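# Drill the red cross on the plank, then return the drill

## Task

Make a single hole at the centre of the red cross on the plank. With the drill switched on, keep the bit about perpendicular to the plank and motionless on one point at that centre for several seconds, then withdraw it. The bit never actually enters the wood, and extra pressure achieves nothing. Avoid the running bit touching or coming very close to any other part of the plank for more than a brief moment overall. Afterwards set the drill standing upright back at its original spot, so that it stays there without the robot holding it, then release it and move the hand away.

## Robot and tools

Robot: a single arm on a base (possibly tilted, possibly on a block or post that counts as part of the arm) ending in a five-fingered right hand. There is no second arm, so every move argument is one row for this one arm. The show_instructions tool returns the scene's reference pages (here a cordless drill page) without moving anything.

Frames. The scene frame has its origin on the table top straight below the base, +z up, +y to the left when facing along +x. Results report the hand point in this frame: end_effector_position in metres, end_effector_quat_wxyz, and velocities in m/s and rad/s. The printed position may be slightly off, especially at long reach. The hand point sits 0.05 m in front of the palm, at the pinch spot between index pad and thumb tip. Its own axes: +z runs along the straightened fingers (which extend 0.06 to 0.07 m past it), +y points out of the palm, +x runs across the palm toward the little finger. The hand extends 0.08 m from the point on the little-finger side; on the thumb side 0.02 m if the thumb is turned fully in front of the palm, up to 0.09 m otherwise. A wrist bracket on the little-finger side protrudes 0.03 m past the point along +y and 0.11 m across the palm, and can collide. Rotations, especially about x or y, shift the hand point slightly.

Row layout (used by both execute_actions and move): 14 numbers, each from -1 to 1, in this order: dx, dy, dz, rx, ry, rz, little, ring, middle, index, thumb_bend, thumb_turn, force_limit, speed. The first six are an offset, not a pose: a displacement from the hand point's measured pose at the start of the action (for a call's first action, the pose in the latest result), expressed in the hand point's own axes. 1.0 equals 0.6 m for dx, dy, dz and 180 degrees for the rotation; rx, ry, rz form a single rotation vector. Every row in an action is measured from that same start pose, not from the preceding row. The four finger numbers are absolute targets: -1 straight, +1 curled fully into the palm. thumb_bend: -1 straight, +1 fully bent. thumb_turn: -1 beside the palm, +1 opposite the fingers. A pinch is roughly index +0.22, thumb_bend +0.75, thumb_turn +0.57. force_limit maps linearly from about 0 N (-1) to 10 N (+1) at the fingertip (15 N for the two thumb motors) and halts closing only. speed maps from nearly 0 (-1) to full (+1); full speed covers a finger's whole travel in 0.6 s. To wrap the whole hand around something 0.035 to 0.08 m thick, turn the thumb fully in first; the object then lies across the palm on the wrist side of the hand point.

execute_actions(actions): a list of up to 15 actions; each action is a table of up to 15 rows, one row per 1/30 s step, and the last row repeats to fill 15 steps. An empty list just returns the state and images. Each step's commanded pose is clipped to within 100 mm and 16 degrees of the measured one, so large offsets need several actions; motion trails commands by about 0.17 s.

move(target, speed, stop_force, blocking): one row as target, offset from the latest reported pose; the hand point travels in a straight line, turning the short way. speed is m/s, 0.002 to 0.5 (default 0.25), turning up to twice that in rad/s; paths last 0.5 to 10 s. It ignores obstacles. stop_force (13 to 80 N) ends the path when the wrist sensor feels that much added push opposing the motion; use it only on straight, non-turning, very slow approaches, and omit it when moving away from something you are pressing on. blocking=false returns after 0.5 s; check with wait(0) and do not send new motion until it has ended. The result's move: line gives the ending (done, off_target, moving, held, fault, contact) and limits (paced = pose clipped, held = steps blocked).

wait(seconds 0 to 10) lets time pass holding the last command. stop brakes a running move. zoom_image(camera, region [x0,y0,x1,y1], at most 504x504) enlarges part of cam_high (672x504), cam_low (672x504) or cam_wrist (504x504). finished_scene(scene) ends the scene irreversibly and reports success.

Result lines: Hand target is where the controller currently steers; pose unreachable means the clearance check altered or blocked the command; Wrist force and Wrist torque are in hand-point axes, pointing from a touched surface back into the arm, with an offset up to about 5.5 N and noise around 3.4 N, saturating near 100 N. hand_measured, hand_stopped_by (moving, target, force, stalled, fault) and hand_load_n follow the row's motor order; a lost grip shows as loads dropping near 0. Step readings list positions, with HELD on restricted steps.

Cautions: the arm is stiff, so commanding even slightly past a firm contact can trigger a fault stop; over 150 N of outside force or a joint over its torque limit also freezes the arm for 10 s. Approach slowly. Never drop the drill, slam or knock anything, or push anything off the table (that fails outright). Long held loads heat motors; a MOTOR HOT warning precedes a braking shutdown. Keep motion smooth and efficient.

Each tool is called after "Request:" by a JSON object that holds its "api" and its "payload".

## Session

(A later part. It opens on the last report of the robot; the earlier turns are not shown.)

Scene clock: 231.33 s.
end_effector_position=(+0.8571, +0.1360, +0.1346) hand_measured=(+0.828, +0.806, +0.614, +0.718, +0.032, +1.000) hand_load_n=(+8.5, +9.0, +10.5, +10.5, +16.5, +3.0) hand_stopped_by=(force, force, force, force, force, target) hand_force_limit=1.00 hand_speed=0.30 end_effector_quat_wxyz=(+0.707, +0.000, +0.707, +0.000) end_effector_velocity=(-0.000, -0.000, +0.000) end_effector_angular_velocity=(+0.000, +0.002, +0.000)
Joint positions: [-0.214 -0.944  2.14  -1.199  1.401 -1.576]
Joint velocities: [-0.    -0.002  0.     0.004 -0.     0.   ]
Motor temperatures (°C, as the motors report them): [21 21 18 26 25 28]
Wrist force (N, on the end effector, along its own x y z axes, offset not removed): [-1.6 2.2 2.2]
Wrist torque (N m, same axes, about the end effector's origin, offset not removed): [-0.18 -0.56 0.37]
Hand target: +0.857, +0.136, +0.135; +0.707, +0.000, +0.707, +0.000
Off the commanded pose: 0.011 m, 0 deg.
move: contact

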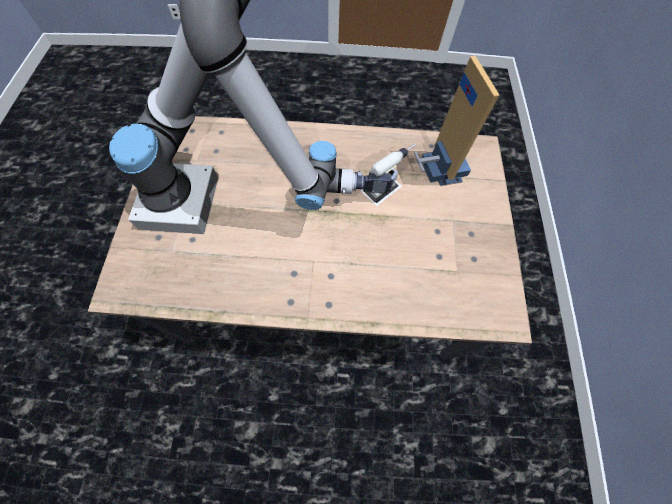

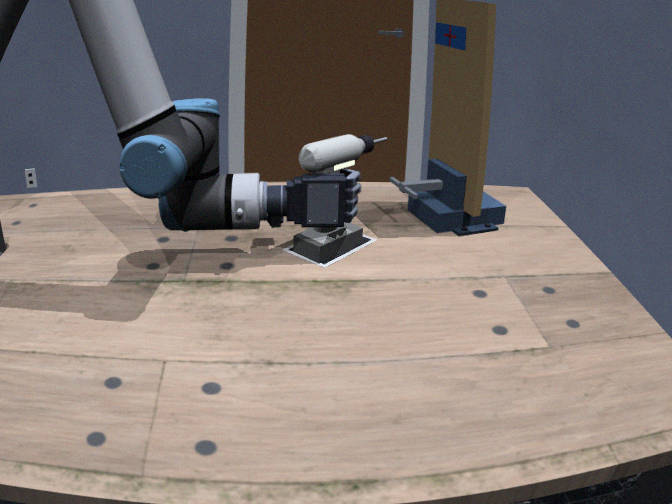

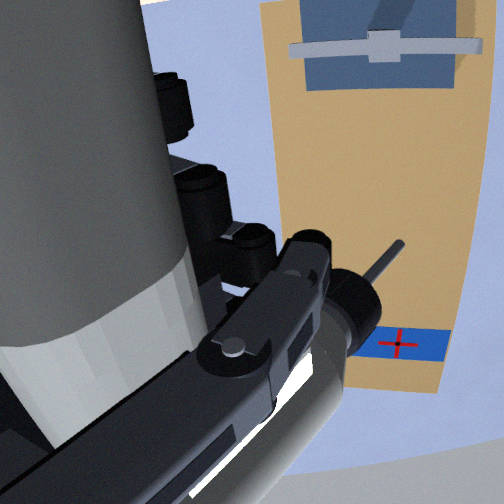

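Inside the outline. Release.

Request:
{"api": "execute_actions", "payload": {"actions": [[[-0.003,0,0,0,0,0,-1,-1,-1,-1,-1,1,1,-0.3]],[[-0.003,0,0,0,0,0,-1,-1,-1,-1,-1,1,1,-0.3]],[[-0.003,0,0,0,0,0,-1,-1,-1,-1,-1,1,1,-0.3]],[[-0.003,0,0,0,0,0,-1,-1,-1,-1,-1,1,1,-0.3]]]}}

Request:
{"api": "move", "payload": {"target": [0.005,0,-0.05,0,0,0,-1,-1,-1,-1,-1,1,1,-0.3], "speed": 0.03}}

Request:
{"api": "zoom_image", "payload": {"camera": "cam_high", "region": [330,120,450,230]}}

Request:
{"api": "zoom_image", "payload": {"camera": "cam_low", "region": [260,120,430,280]}}

Scene clock: 243.77 s.
end_effector_position=(+0.8571, +0.1360, +0.1417) hand_measured=(-1.000, -1.000, -1.000, -1.000, -1.000, +1.000) hand_load_n=(+0.0, +0.0, +0.0, +0.0, +0.0, +0.0) hand_stopped_by=(target, target, target, target, target, target) hand_force_limit=1.00 hand_speed=-0.30 end_effector_quat_wxyz=(+0.707, +0.000, +0.707, +0.000) end_effector_velocity=(+0.000, +0.000, +0.002) end_effector_angular_velocity=(-0.001, -0.004, +0.001)
Joint positions: [-0.213 -0.957  2.141 -1.187  1.402 -1.576]
Joint velocities: [-0.    -0.002  0.    -0.002 -0.001  0.   ]
Motor temperatures (°C, as the motors report them): [21 21 18 26 25 28]
Wrist force (N, on the end effector, along its own x y z axes, offset not removed): [10.2 -3.2 -4.0]
Wrist torque (N m, same axes, about the end effector's origin, offset not removed): [-0.24 -0.89 0.44]
Hand target: +0.857, +0.136, +0.142; +0.707, +0.000, +0.707, +0.000
Off the commanded pose: 0.000 m, 0 deg.
Step readings (end_effector_position; steps 1 to 15: 1st action; 16 to 30: 2nd action; 31 to 45: 3rd action; 46 to 60: 4th action):
0: (+0.8570, +0.1360, +0.1348)
1: (+0.8570, +0.1360, +0.1349)
2: (+0.8571, +0.1360, +0.1352)
4: (+0.8570, +0.1360, +0.1357)
8: (+0.8571, +0.1360, +0.1362)
15: (+0.8571, +0.1360, +0.1364)
16: (+0.8571, +0.1360, +0.1364)
17: (+0.8571, +0.1360, +0.1368)
19: (+0.8571, +0.1360, +0.1374)
23: (+0.8571, +0.1360, +0.1380)
30: (+0.8571, +0.1360, +0.1382)
31: (+0.8571, +0.1360, +0.1382)
32: (+0.8571, +0.1360, +0.1385)
34: (+0.8571, +0.1360, +0.1392)
38: (+0.8571, +0.1360, +0.1398)
45: (+0.8571, +0.1360, +0.1399)
46: (+0.8571, +0.1360, +0.1400)
47: (+0.8570, +0.1360, +0.1403)
49: (+0.8571, +0.1360, +0.1410)
53: (+0.8571, +0.1360, +0.1416)
60: end_effector_position above

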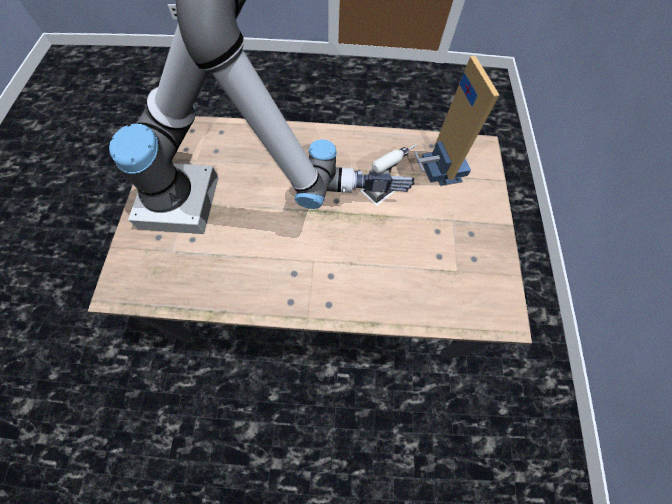

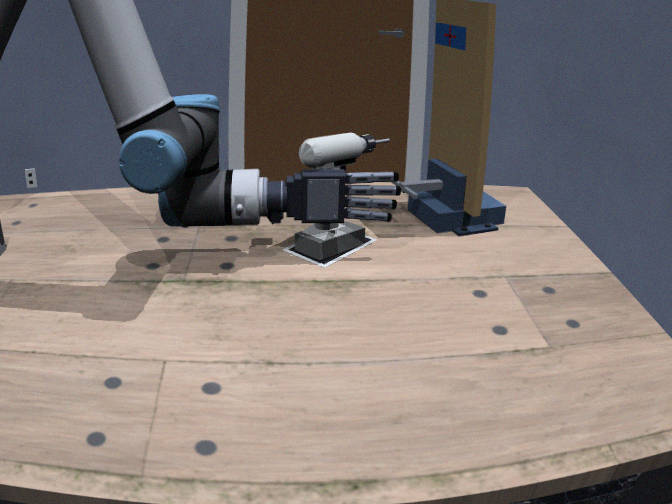

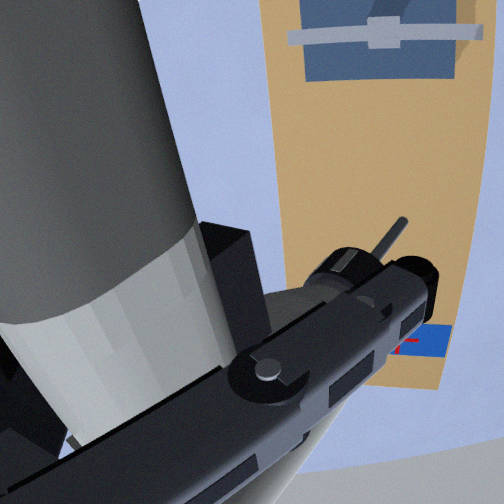

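Scene clock: 245.10 s.
end_effector_position=(+0.8272, +0.1360, +0.1387) hand_measured=(-1.000, -1.000, -1.000, -1.000, -1.000, +1.000) hand_load_n=(+0.0, +0.0, +0.0, +0.0, +0.0, +0.0) hand_stopped_by=(target, target, target, target, target, target) hand_force_limit=1.00 hand_speed=-0.30 end_effector_quat_wxyz=(+0.707, +0.000, +0.707, +0.000) end_effector_velocity=(-0.002, +0.000, -0.002) end_effector_angular_velocity=(+0.000, +0.002, +0.001)
Joint positions: [-0.223 -0.973  2.2   -1.23   1.392 -1.576]
Joint velocities: [-0.001  0.001  0.003 -0.002 -0.001 -0.   ]
Motor temperatures (°C, as the motors report them): [21 21 18 26 25 28]
Wrist force (N, on the end effector, along its own x y z axes, offset not removed): [-0.6 0.1 -1.1]
Wrist torque (N m, same axes, about the end effector's origin, offset not removed): [0.29 0.08 -0.08]
Hand target: +0.827, +0.136, +0.139; +0.707, +0.000, +0.707, +0.000
Off the commanded pose: 0.000 m, 0 deg.
move: done

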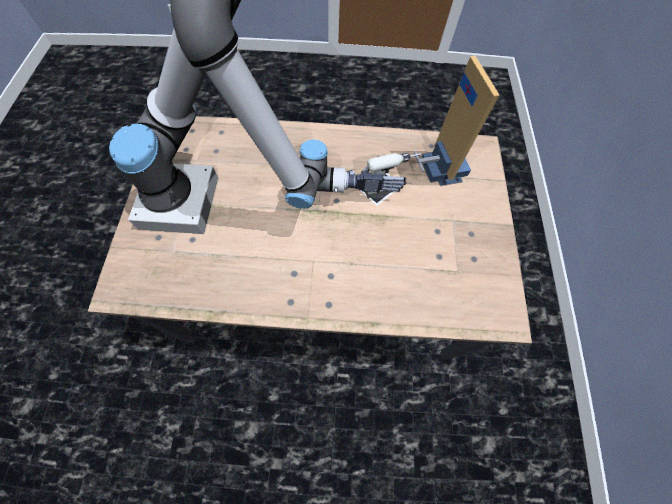

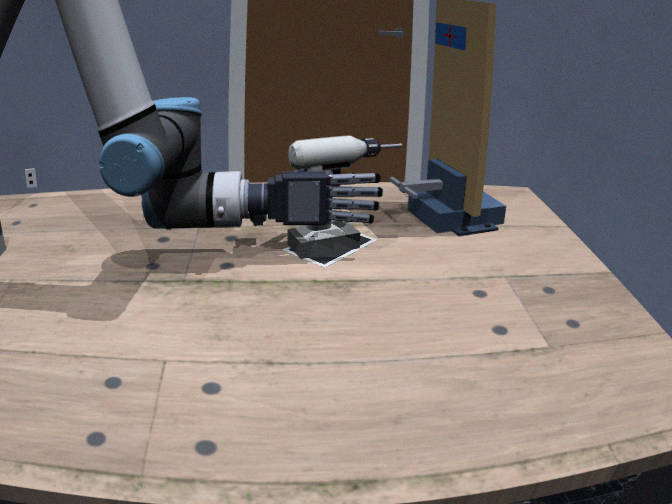

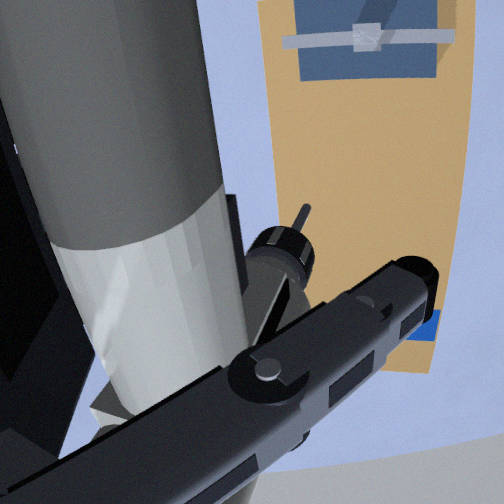

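Region (330, 120, 450, 230) of cam_high's 672x504 image, scaled by 4.200, with more detail than that image has; it fills the top 462 rows of this view, and the rest is white.

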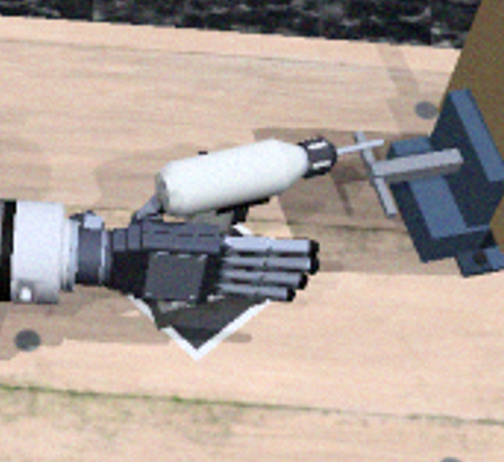

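Region (260, 120, 430, 280) of cam_low's 672x504 image, scaled by 2.965, with more detail than that image has; it fills the top 474 rows of this view, and the rest is white.

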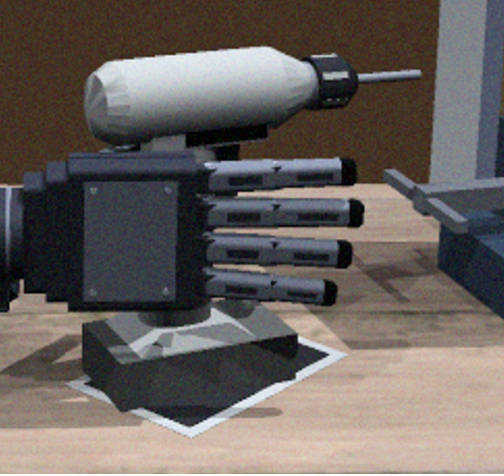

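Request:
{"api": "move", "payload": {"target": [0.007,0,0.035,0,0,0,-1,-1,-1,-1,-1,1,1,-0.3], "speed": 0.03}}

Request:
{"api": "zoom_image", "payload": {"camera": "cam_high", "region": [330,120,450,230]}}

Request:
{"api": "zoom_image", "payload": {"camera": "cam_low", "region": [260,120,430,280]}}

Scene clock: 262.07 s.
end_effector_position=(+0.8481, +0.1360, +0.1346) hand_measured=(-1.000, -1.000, -1.000, -1.000, -1.000, +1.000) hand_load_n=(+0.0, +0.0, +0.0, +0.0, +0.0, +0.5) hand_stopped_by=(target, target, target, target, target, target) hand_force_limit=1.00 hand_speed=-0.30 end_effector_quat_wxyz=(+0.707, +0.000, +0.707, +0.000) end_effector_velocity=(+0.002, -0.000, +0.001) end_effector_angular_velocity=(-0.001, -0.003, -0.001)
Joint positions: [-0.216 -0.951  2.158 -1.211  1.399 -1.576]
Joint velocities: [ 0.001  0.    -0.004  0.     0.001 -0.   ]
Motor temperatures (°C, as the motors report them): [21 21 18 26 25 28]
Wrist force (N, on the end effector, along its own x y z axes, offset not removed): [-3.5 -1.5 -8.3]
Wrist torque (N m, same axes, about the end effector's origin, offset not removed): [-0.06 0.43 -0.25]
Hand target: +0.848, +0.136, +0.135; +0.707, +0.000, +0.707, +0.000
Off the commanded pose: 0.000 m, 0 deg.
move: done

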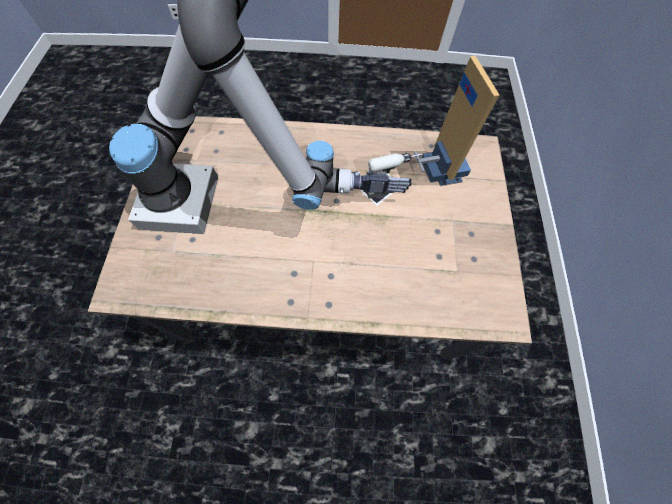

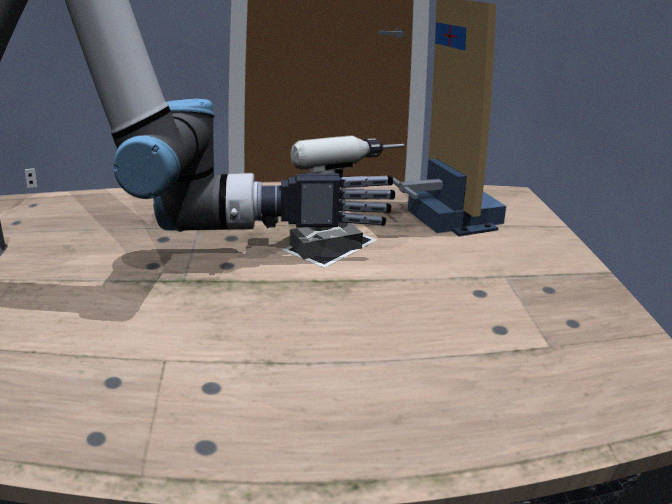

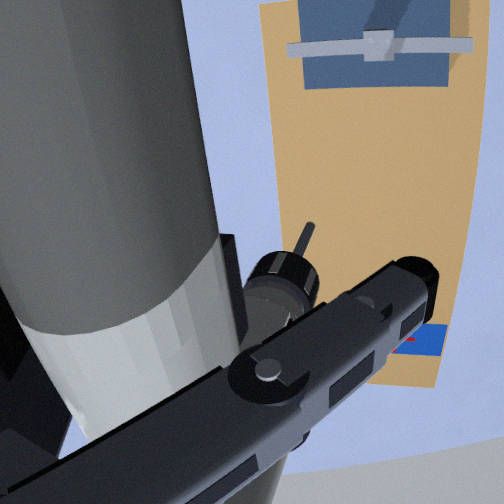

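Region (330, 120, 450, 230) of cam_high's 672x504 image, scaled by 4.200, with more detail than that image has; it fills the top 462 rows of this view, and the rest is white.

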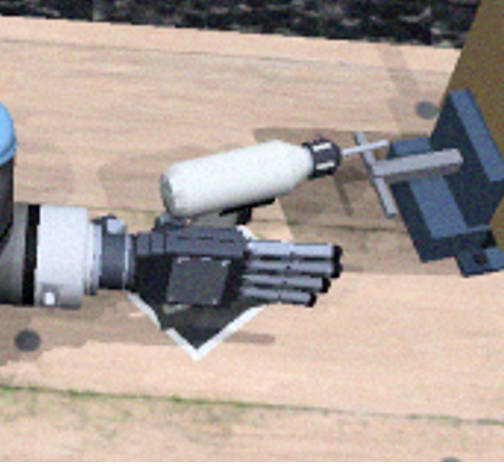

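Region (260, 120, 430, 280) of cam_low's 672x504 image, scaled by 2.965, with more detail than that image has; it fills the top 474 rows of this view, and the rest is white.

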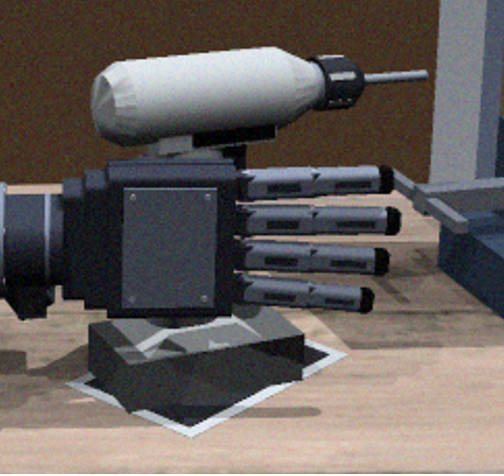

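Request:
{"api": "execute_actions", "payload": {"actions": [[[0,0,0,0,0,0,0.95,0.95,0.95,-1,0.95,1,0.6,-0.3]],[[0,0,0,0,0,0,0.95,0.95,0.95,-1,0.95,1,0.6,-0.3]],[[0,0,0,0,0,0,0.95,0.95,0.95,-1,0.95,1,0.6,-0.3]],[[0,0,0,0,0,0,0.95,0.95,0.95,-1,0.95,1,0.6,-0.3]]]}}

Request:
{"api": "move", "payload": {"target": [-0.015,0,0,0,0,0,0.95,0.95,0.95,-1,0.95,1,0.6,-0.3], "speed": 0.03}}

Request:
{"api": "zoom_image", "payload": {"camera": "cam_high", "region": [330,120,450,230]}}

Request:
{"api": "zoom_image", "payload": {"camera": "cam_low", "region": [260,120,430,280]}}

Scene clock: 272.60 s.
end_effector_position=(+0.8480, +0.1360, +0.1345) hand_measured=(+0.822, +0.816, +0.566, -1.000, +0.030, +1.000) hand_load_n=(+8.0, +11.0, +9.5, +0.0, +13.5, +2.0) hand_stopped_by=(force, force, force, target, force, target) hand_force_limit=0.60 hand_speed=-0.30 end_effector_quat_wxyz=(+0.707, +0.000, +0.707, +0.000) end_effector_velocity=(+0.000, -0.000, +0.001) end_effector_angular_velocity=(+0.000, -0.002, -0.001)
Joint positions: [-0.216 -0.95   2.158 -1.211  1.399 -1.576]
Joint velocities: [-0.    -0.001 -0.    -0.001  0.     0.   ]
Motor temperatures (°C, as the motors report them): [21 21 18 26 25 28]
Wrist force (N, on the end effector, along its own x y z axes, offset not removed): [-2.0 4.2 -3.0]
Wrist torque (N m, same axes, about the end effector's origin, offset not removed): [0.41 0.00 0.06]
Hand target: +0.848, +0.136, +0.134; +0.707, +0.000, +0.707, +0.000
Off the commanded pose: 0.000 m, 0 deg.
Step readings (end_effector_position; steps 1 to 15: 1st action; 16 to 30: 2nd action; 31 to 45: 3rd action; 46 to 60: 4th action):
0: (+0.8482, +0.1360, +0.1345)
1: (+0.8482, +0.1360, +0.1345)
2: (+0.8482, +0.1360, +0.1345)
4: (+0.8482, +0.1360, +0.1345)
8: (+0.8482, +0.1360, +0.1345)
15: (+0.8481, +0.1360, +0.1345)
16: (+0.8481, +0.1360, +0.1345)
17: (+0.8481, +0.1360, +0.1345)
19: (+0.8481, +0.1360, +0.1345)
23: (+0.8481, +0.1360, +0.1345)
30: (+0.8481, +0.1360, +0.1345)
31: (+0.8481, +0.1360, +0.1345)
32: (+0.8481, +0.1360, +0.1345)
34: (+0.8481, +0.1360, +0.1345)
38: (+0.8481, +0.1360, +0.1345)
45: (+0.8480, +0.1360, +0.1345)
46: (+0.8480, +0.1360, +0.1345)
47: (+0.8480, +0.1360, +0.1345)
49: (+0.8480, +0.1360, +0.1345)
53: (+0.8480, +0.1360, +0.1345)
60: end_effector_position above

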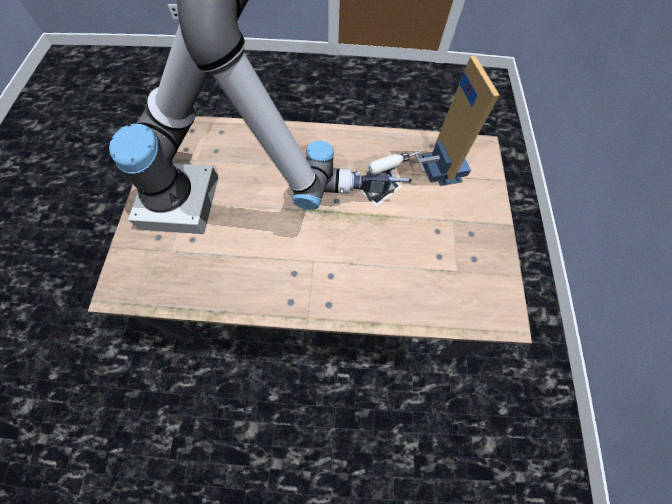

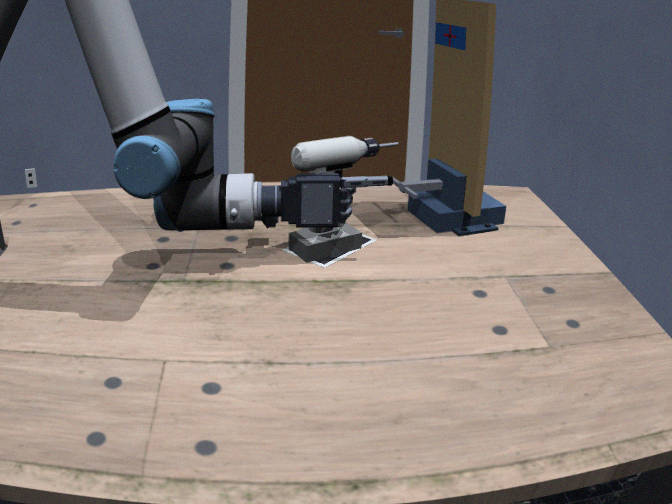

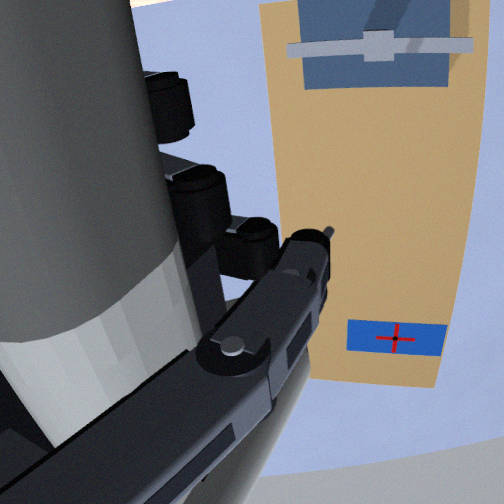

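Scene clock: 273.33 s.
end_effector_position=(+0.8480, +0.1360, +0.1433) hand_measured=(+0.822, +0.816, +0.566, -1.000, +0.030, +1.000) hand_load_n=(+1.5, +6.5, +10.0, +0.0, +13.5, +2.5) hand_stopped_by=(force, force, force, target, force, target) hand_force_limit=0.60 hand_speed=-0.30 end_effector_quat_wxyz=(+0.707, +0.000, +0.707, +0.000) end_effector_velocity=(-0.000, +0.000, +0.002) end_effector_angular_velocity=(-0.000, -0.000, +0.000)
Joint positions: [-0.216 -0.967  2.159 -1.196  1.399 -1.576]
Joint velocities: [ 0.    -0.003  0.     0.003 -0.    -0.   ]
Motor temperatures (°C, as the motors report them): [21 21 18 26 25 28]
Wrist force (N, on the end effector, along its own x y z axes, offset not removed): [14.6 2.1 3.0]
Wrist torque (N m, same axes, about the end effector's origin, offset not removed): [0.09 -1.31 0.31]
Hand target: +0.848, +0.136, +0.143; +0.707, +0.000, +0.707, +0.000
Off the commanded pose: 0.000 m, 0 deg.
move: done

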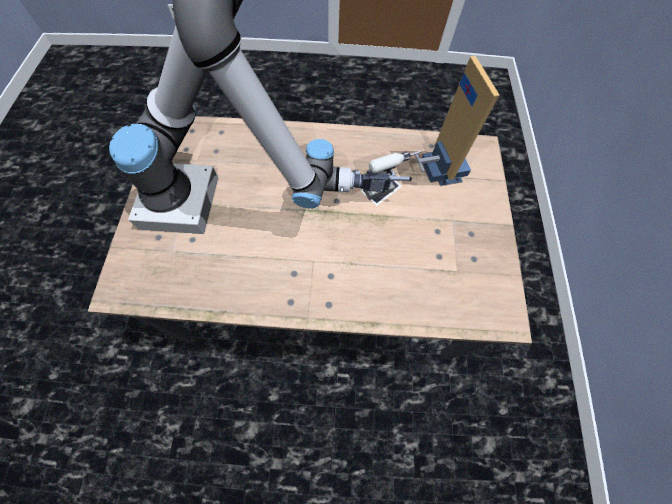

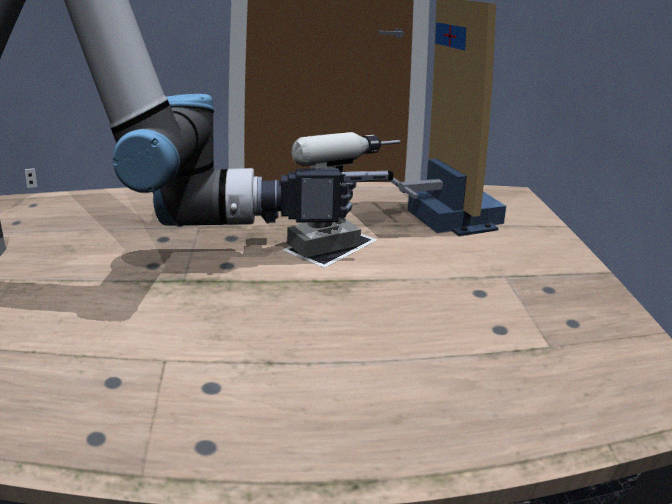

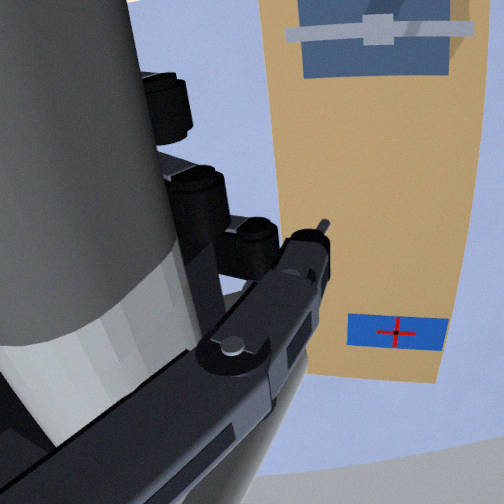

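Region (330, 120, 450, 230) of cam_high's 672x504 image, scaled by 4.200, with more detail than that image has; it fills the top 462 rows of this view, and the rest is white.

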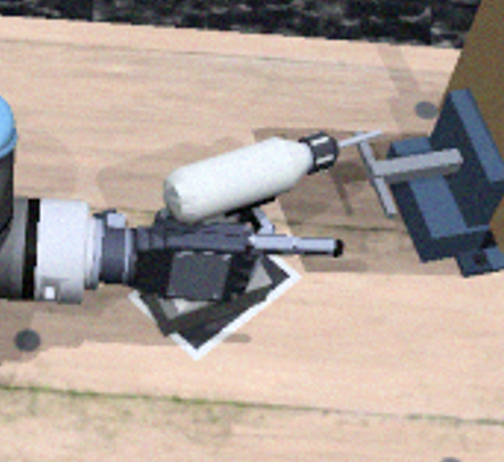

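Region (260, 120, 430, 280) of cam_low's 672x504 image, scaled by 2.965, with more detail than that image has; it fills the top 474 rows of this view, and the rest is white.

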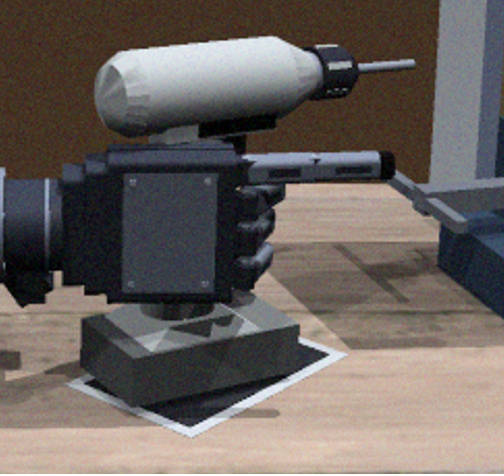

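Request:
{"api": "execute_actions", "payload": {"actions": [[[0,0,0,0,0,0,0.95,0.95,0.95,0.2,0.95,1,0.6,0.3]]]}}

Request:
{"api": "move", "payload": {"target": [-0.005,0.008,0.025,-0.08,0,0,0.95,0.95,0.95,0.2,0.95,1,0.6,0.3], "speed": 0.04}}

Request:
{"api": "zoom_image", "payload": {"camera": "cam_high", "region": [330,120,450,230]}}

Request:
{"api": "zoom_image", "payload": {"camera": "cam_low", "region": [260,120,430,280]}}

Scene clock: 288.13 s.
end_effector_position=(+0.8480, +0.1360, +0.1433) hand_measured=(+0.822, +0.816, +0.566, -0.140, +0.030, +1.000) hand_load_n=(+1.5, +6.5, +10.0, -0.5, +13.5, +2.5) hand_stopped_by=(force, force, force, moving, force, target) hand_force_limit=0.60 hand_speed=0.30 end_effector_quat_wxyz=(+0.707, +0.000, +0.707, +0.000) end_effector_velocity=(-0.000, +0.000, -0.002) end_effector_angular_velocity=(+0.001, +0.003, +0.001)
Joint positions: [-0.216 -0.967  2.159 -1.195  1.399 -1.576]
Joint velocities: [ 0.     0.002  0.     0.002 -0.001  0.   ]
Motor temperatures (°C, as the motors report them): [21 21 18 26 25 28]
Wrist force (N, on the end effector, along its own x y z axes, offset not removed): [10.0 7.1 -0.1]
Wrist torque (N m, same axes, about the end effector's origin, offset not removed): [1.13 -0.31 0.29]
Hand target: +0.848, +0.136, +0.143; +0.707, +0.000, +0.707, +0.000
Off the commanded pose: 0.000 m, 0 deg.
Step readings (end_effector_position):
0: (+0.8480, +0.1360, +0.1435)
1: (+0.8480, +0.1360, +0.1435)
2: (+0.8480, +0.1360, +0.1435)
4: (+0.8480, +0.1360, +0.1435)
8: (+0.8480, +0.1360, +0.1434)
15: end_effector_position above

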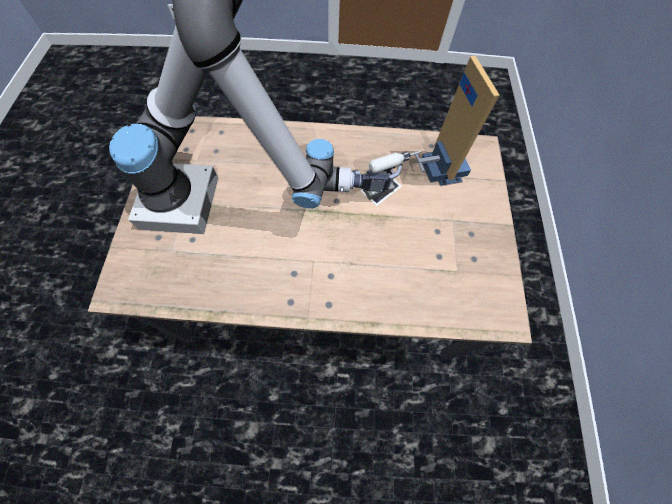

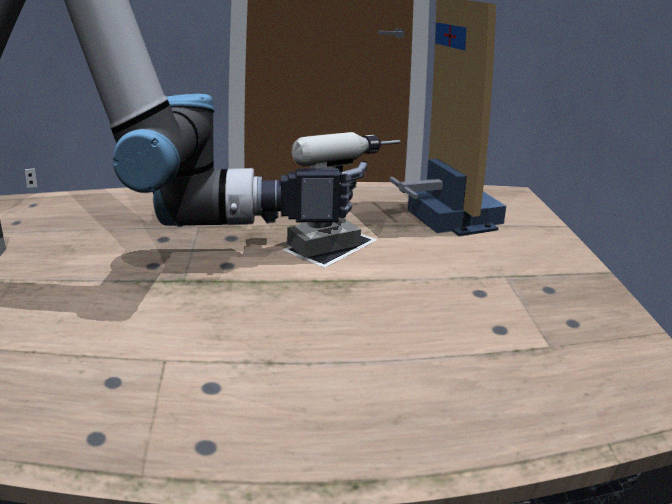

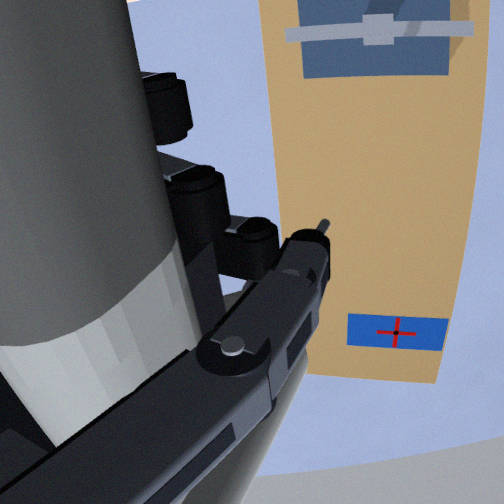

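Scene clock: 291.50 s.
end_effector_position=(+0.8629, +0.1409, +0.1464) hand_measured=(+0.822, +0.816, +0.566, +0.200, +0.030, +1.000) hand_load_n=(+1.5, +6.5, +10.0, +0.0, +13.5, +2.5) hand_stopped_by=(force, force, force, target, force, target) hand_force_limit=0.60 hand_speed=0.30 end_effector_quat_wxyz=(+0.702, -0.088, +0.701, +0.089) end_effector_velocity=(+0.001, +0.001, -0.001) end_effector_angular_velocity=(+0.001, +0.001, +0.015)
Joint positions: [-0.303 -0.947  2.092 -1.146  1.062 -1.576]
Joint velocities: [-0.004  0.002 -0.005  0.004 -0.018  0.   ]
Motor temperatures (°C, as the motors report them): [21 21 18 26 25 28]
Wrist force (N, on the end effector, along its own x y z axes, offset not removed): [5.2 4.2 -6.0]
Wrist torque (N m, same axes, about the end effector's origin, offset not removed): [0.99 0.56 -0.07]
Hand target: +0.863, +0.141, +0.146; +0.702, -0.088, +0.701, +0.089
Off the commanded pose: 0.000 m, 0 deg.
move: done

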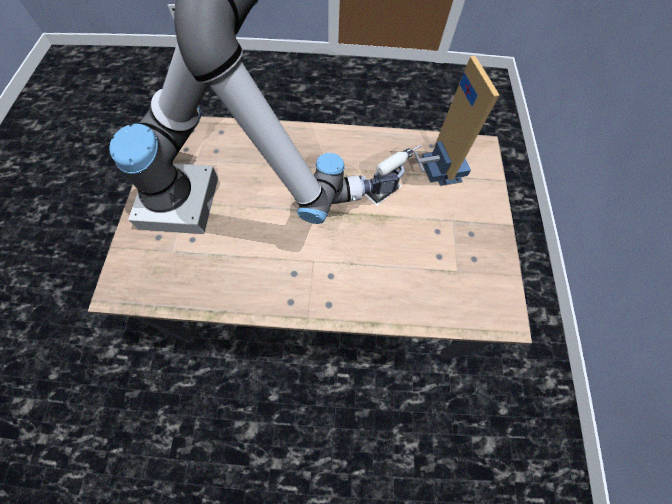

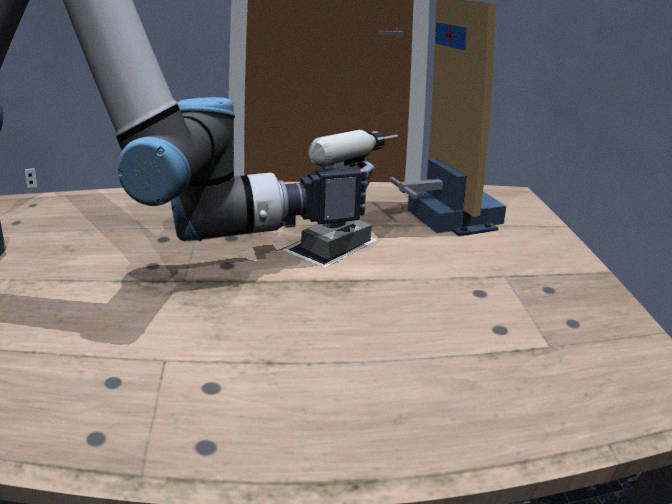

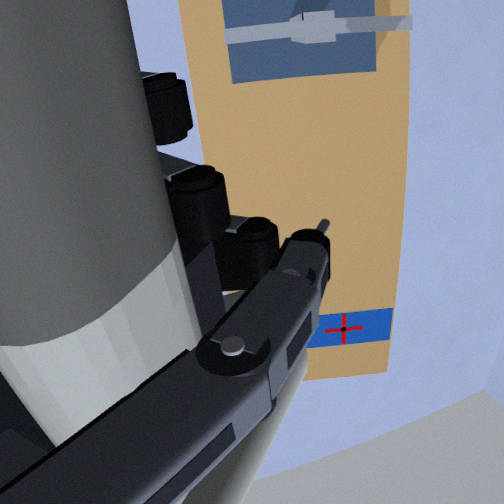

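Region (330, 120, 450, 230) of cam_high's 672x504 image, scaled by 4.200, with more detail than that image has; it fills the top 462 rows of this view, and the rest is white.

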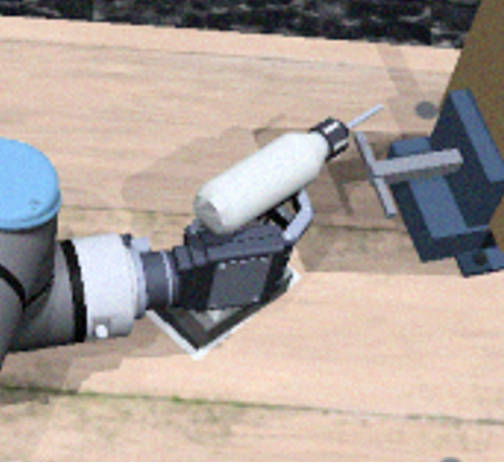

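Region (260, 120, 430, 280) of cam_low's 672x504 image, scaled by 2.965, with more detail than that image has; it fills the top 474 rows of this view, and the rest is white.

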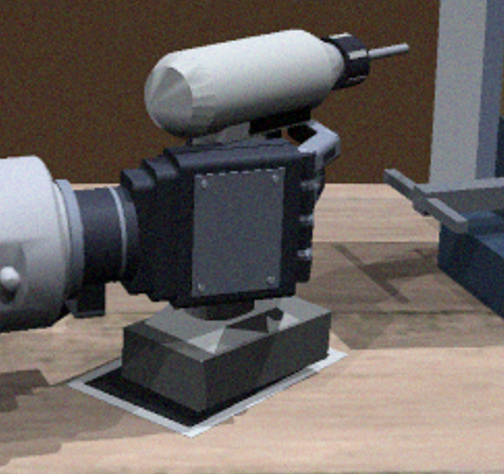

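Request:
{"api": "move", "payload": {"target": [0,0.004,-0.028,0,0,0,0.95,0.95,0.95,0.2,0.95,1,0.6,0.3], "speed": 0.03}}

Request:
{"api": "move", "payload": {"target": [0.035,0,0,0,0,0,0.95,0.95,0.95,0.2,0.95,1,0.6,0.3], "speed": 0.005, "stop_force": 13}}

Request:
{"api": "zoom_image", "payload": {"camera": "cam_low", "region": [260,120,430,280]}}

Scene clock: 307.73 s.
end_effector_position=(+0.8462, +0.1390, +0.1463) hand_measured=(+0.822, +0.816, +0.566, +0.200, +0.030, +1.000) hand_load_n=(+1.5, +6.5, +10.0, +0.0, +13.5, +2.5) hand_stopped_by=(force, force, force, target, force, target) hand_force_limit=0.60 hand_speed=0.30 end_effector_quat_wxyz=(+0.702, -0.088, +0.701, +0.089) end_effector_velocity=(-0.002, -0.000, -0.000) end_effector_angular_velocity=(-0.001, -0.001, +0.000)
Joint positions: [-0.313 -0.96   2.126 -1.167  1.052 -1.576]
Joint velocities: [-0.001 -0.001  0.003 -0.004 -0.001 -0.   ]
Motor temperatures (°C, as the motors report them): [21 21 18 26 25 28]
Wrist force (N, on the end effector, along its own x y z axes, offset not removed): [12.7 0.5 -8.0]
Wrist torque (N m, same axes, about the end effector's origin, offset not removed): [0.48 -0.55 0.34]
Hand target: +0.846, +0.139, +0.146; +0.702, -0.088, +0.701, +0.089
Off the commanded pose: 0.000 m, 0 deg.
move: done

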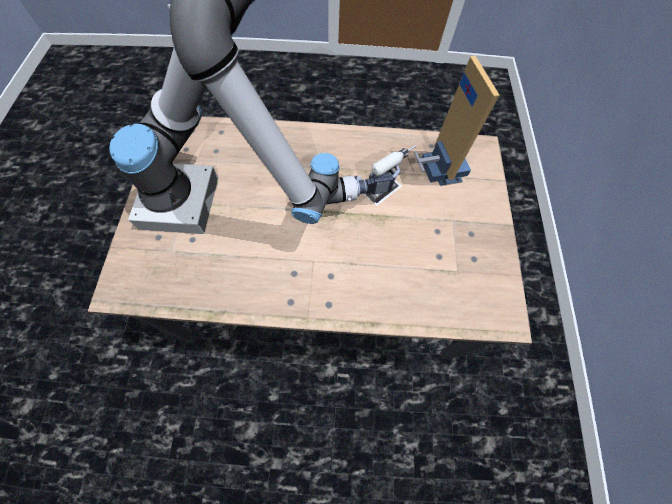

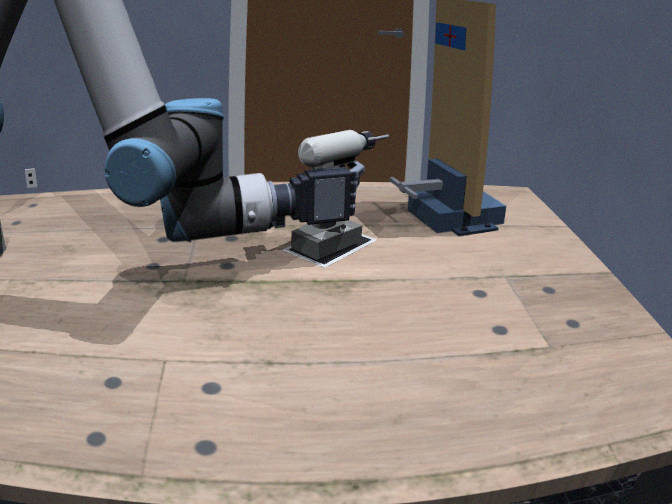

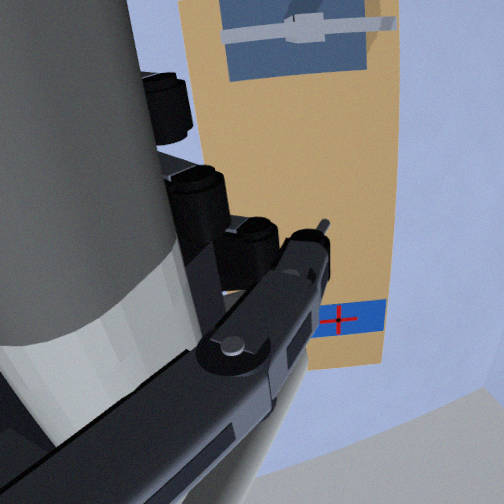

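Scene clock: 310.23 s.
end_effector_position=(+0.8463, +0.1390, +0.1357) hand_measured=(+0.822, +0.816, +0.566, +0.200, +0.030, +1.000) hand_load_n=(+3.5, +7.5, +9.5, +0.0, +13.5, +2.0) hand_stopped_by=(force, force, force, target, force, target) hand_force_limit=0.60 hand_speed=0.30 end_effector_quat_wxyz=(+0.702, -0.088, +0.701, +0.089) end_effector_velocity=(+0.000, -0.000, +0.001) end_effector_angular_velocity=(-0.000, +0.001, -0.001)
Joint positions: [-0.313 -0.941  2.125 -1.185  1.052 -1.576]
Joint velocities: [ 0.    -0.002  0.     0.003  0.001 -0.001]
Motor temperatures (°C, as the motors report them): [21 21 18 26 25 28]
Wrist force (N, on the end effector, along its own x y z axes, offset not removed): [1.3 7.8 0.1]
Wrist torque (N m, same axes, about the end effector's origin, offset not removed): [0.97 -0.36 0.35]
Hand target: +0.846, +0.139, +0.136; +0.702, -0.088, +0.701, +0.089
Off the commanded pose: 0.010 m, 0 deg.
move: contact

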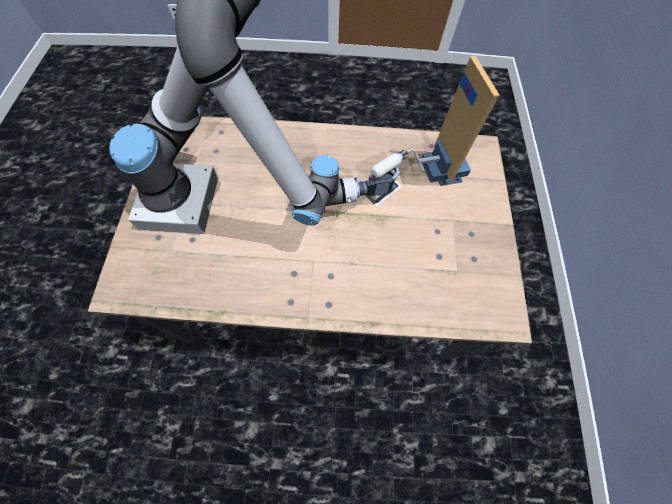

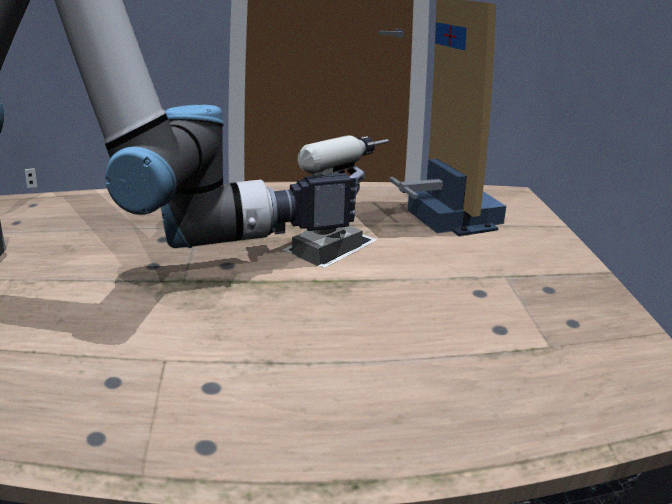

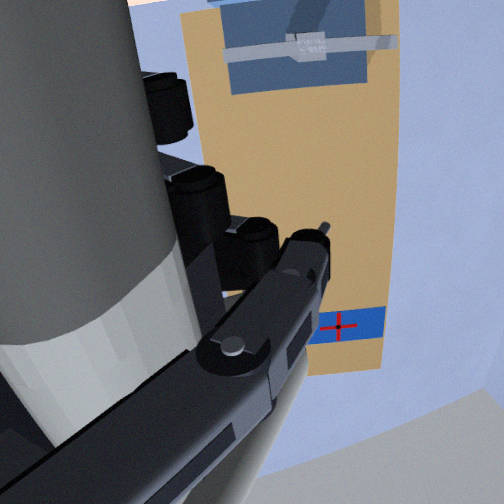

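Region (260, 120, 430, 280) of cam_low's 672x504 image, scaled by 2.965, with more detail than that image has; it fills the top 474 rows of this view, and the rest is white.

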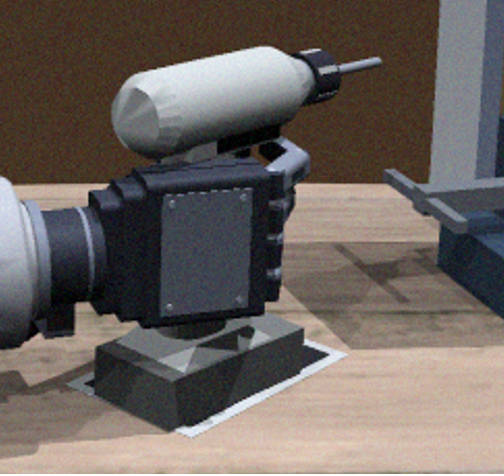

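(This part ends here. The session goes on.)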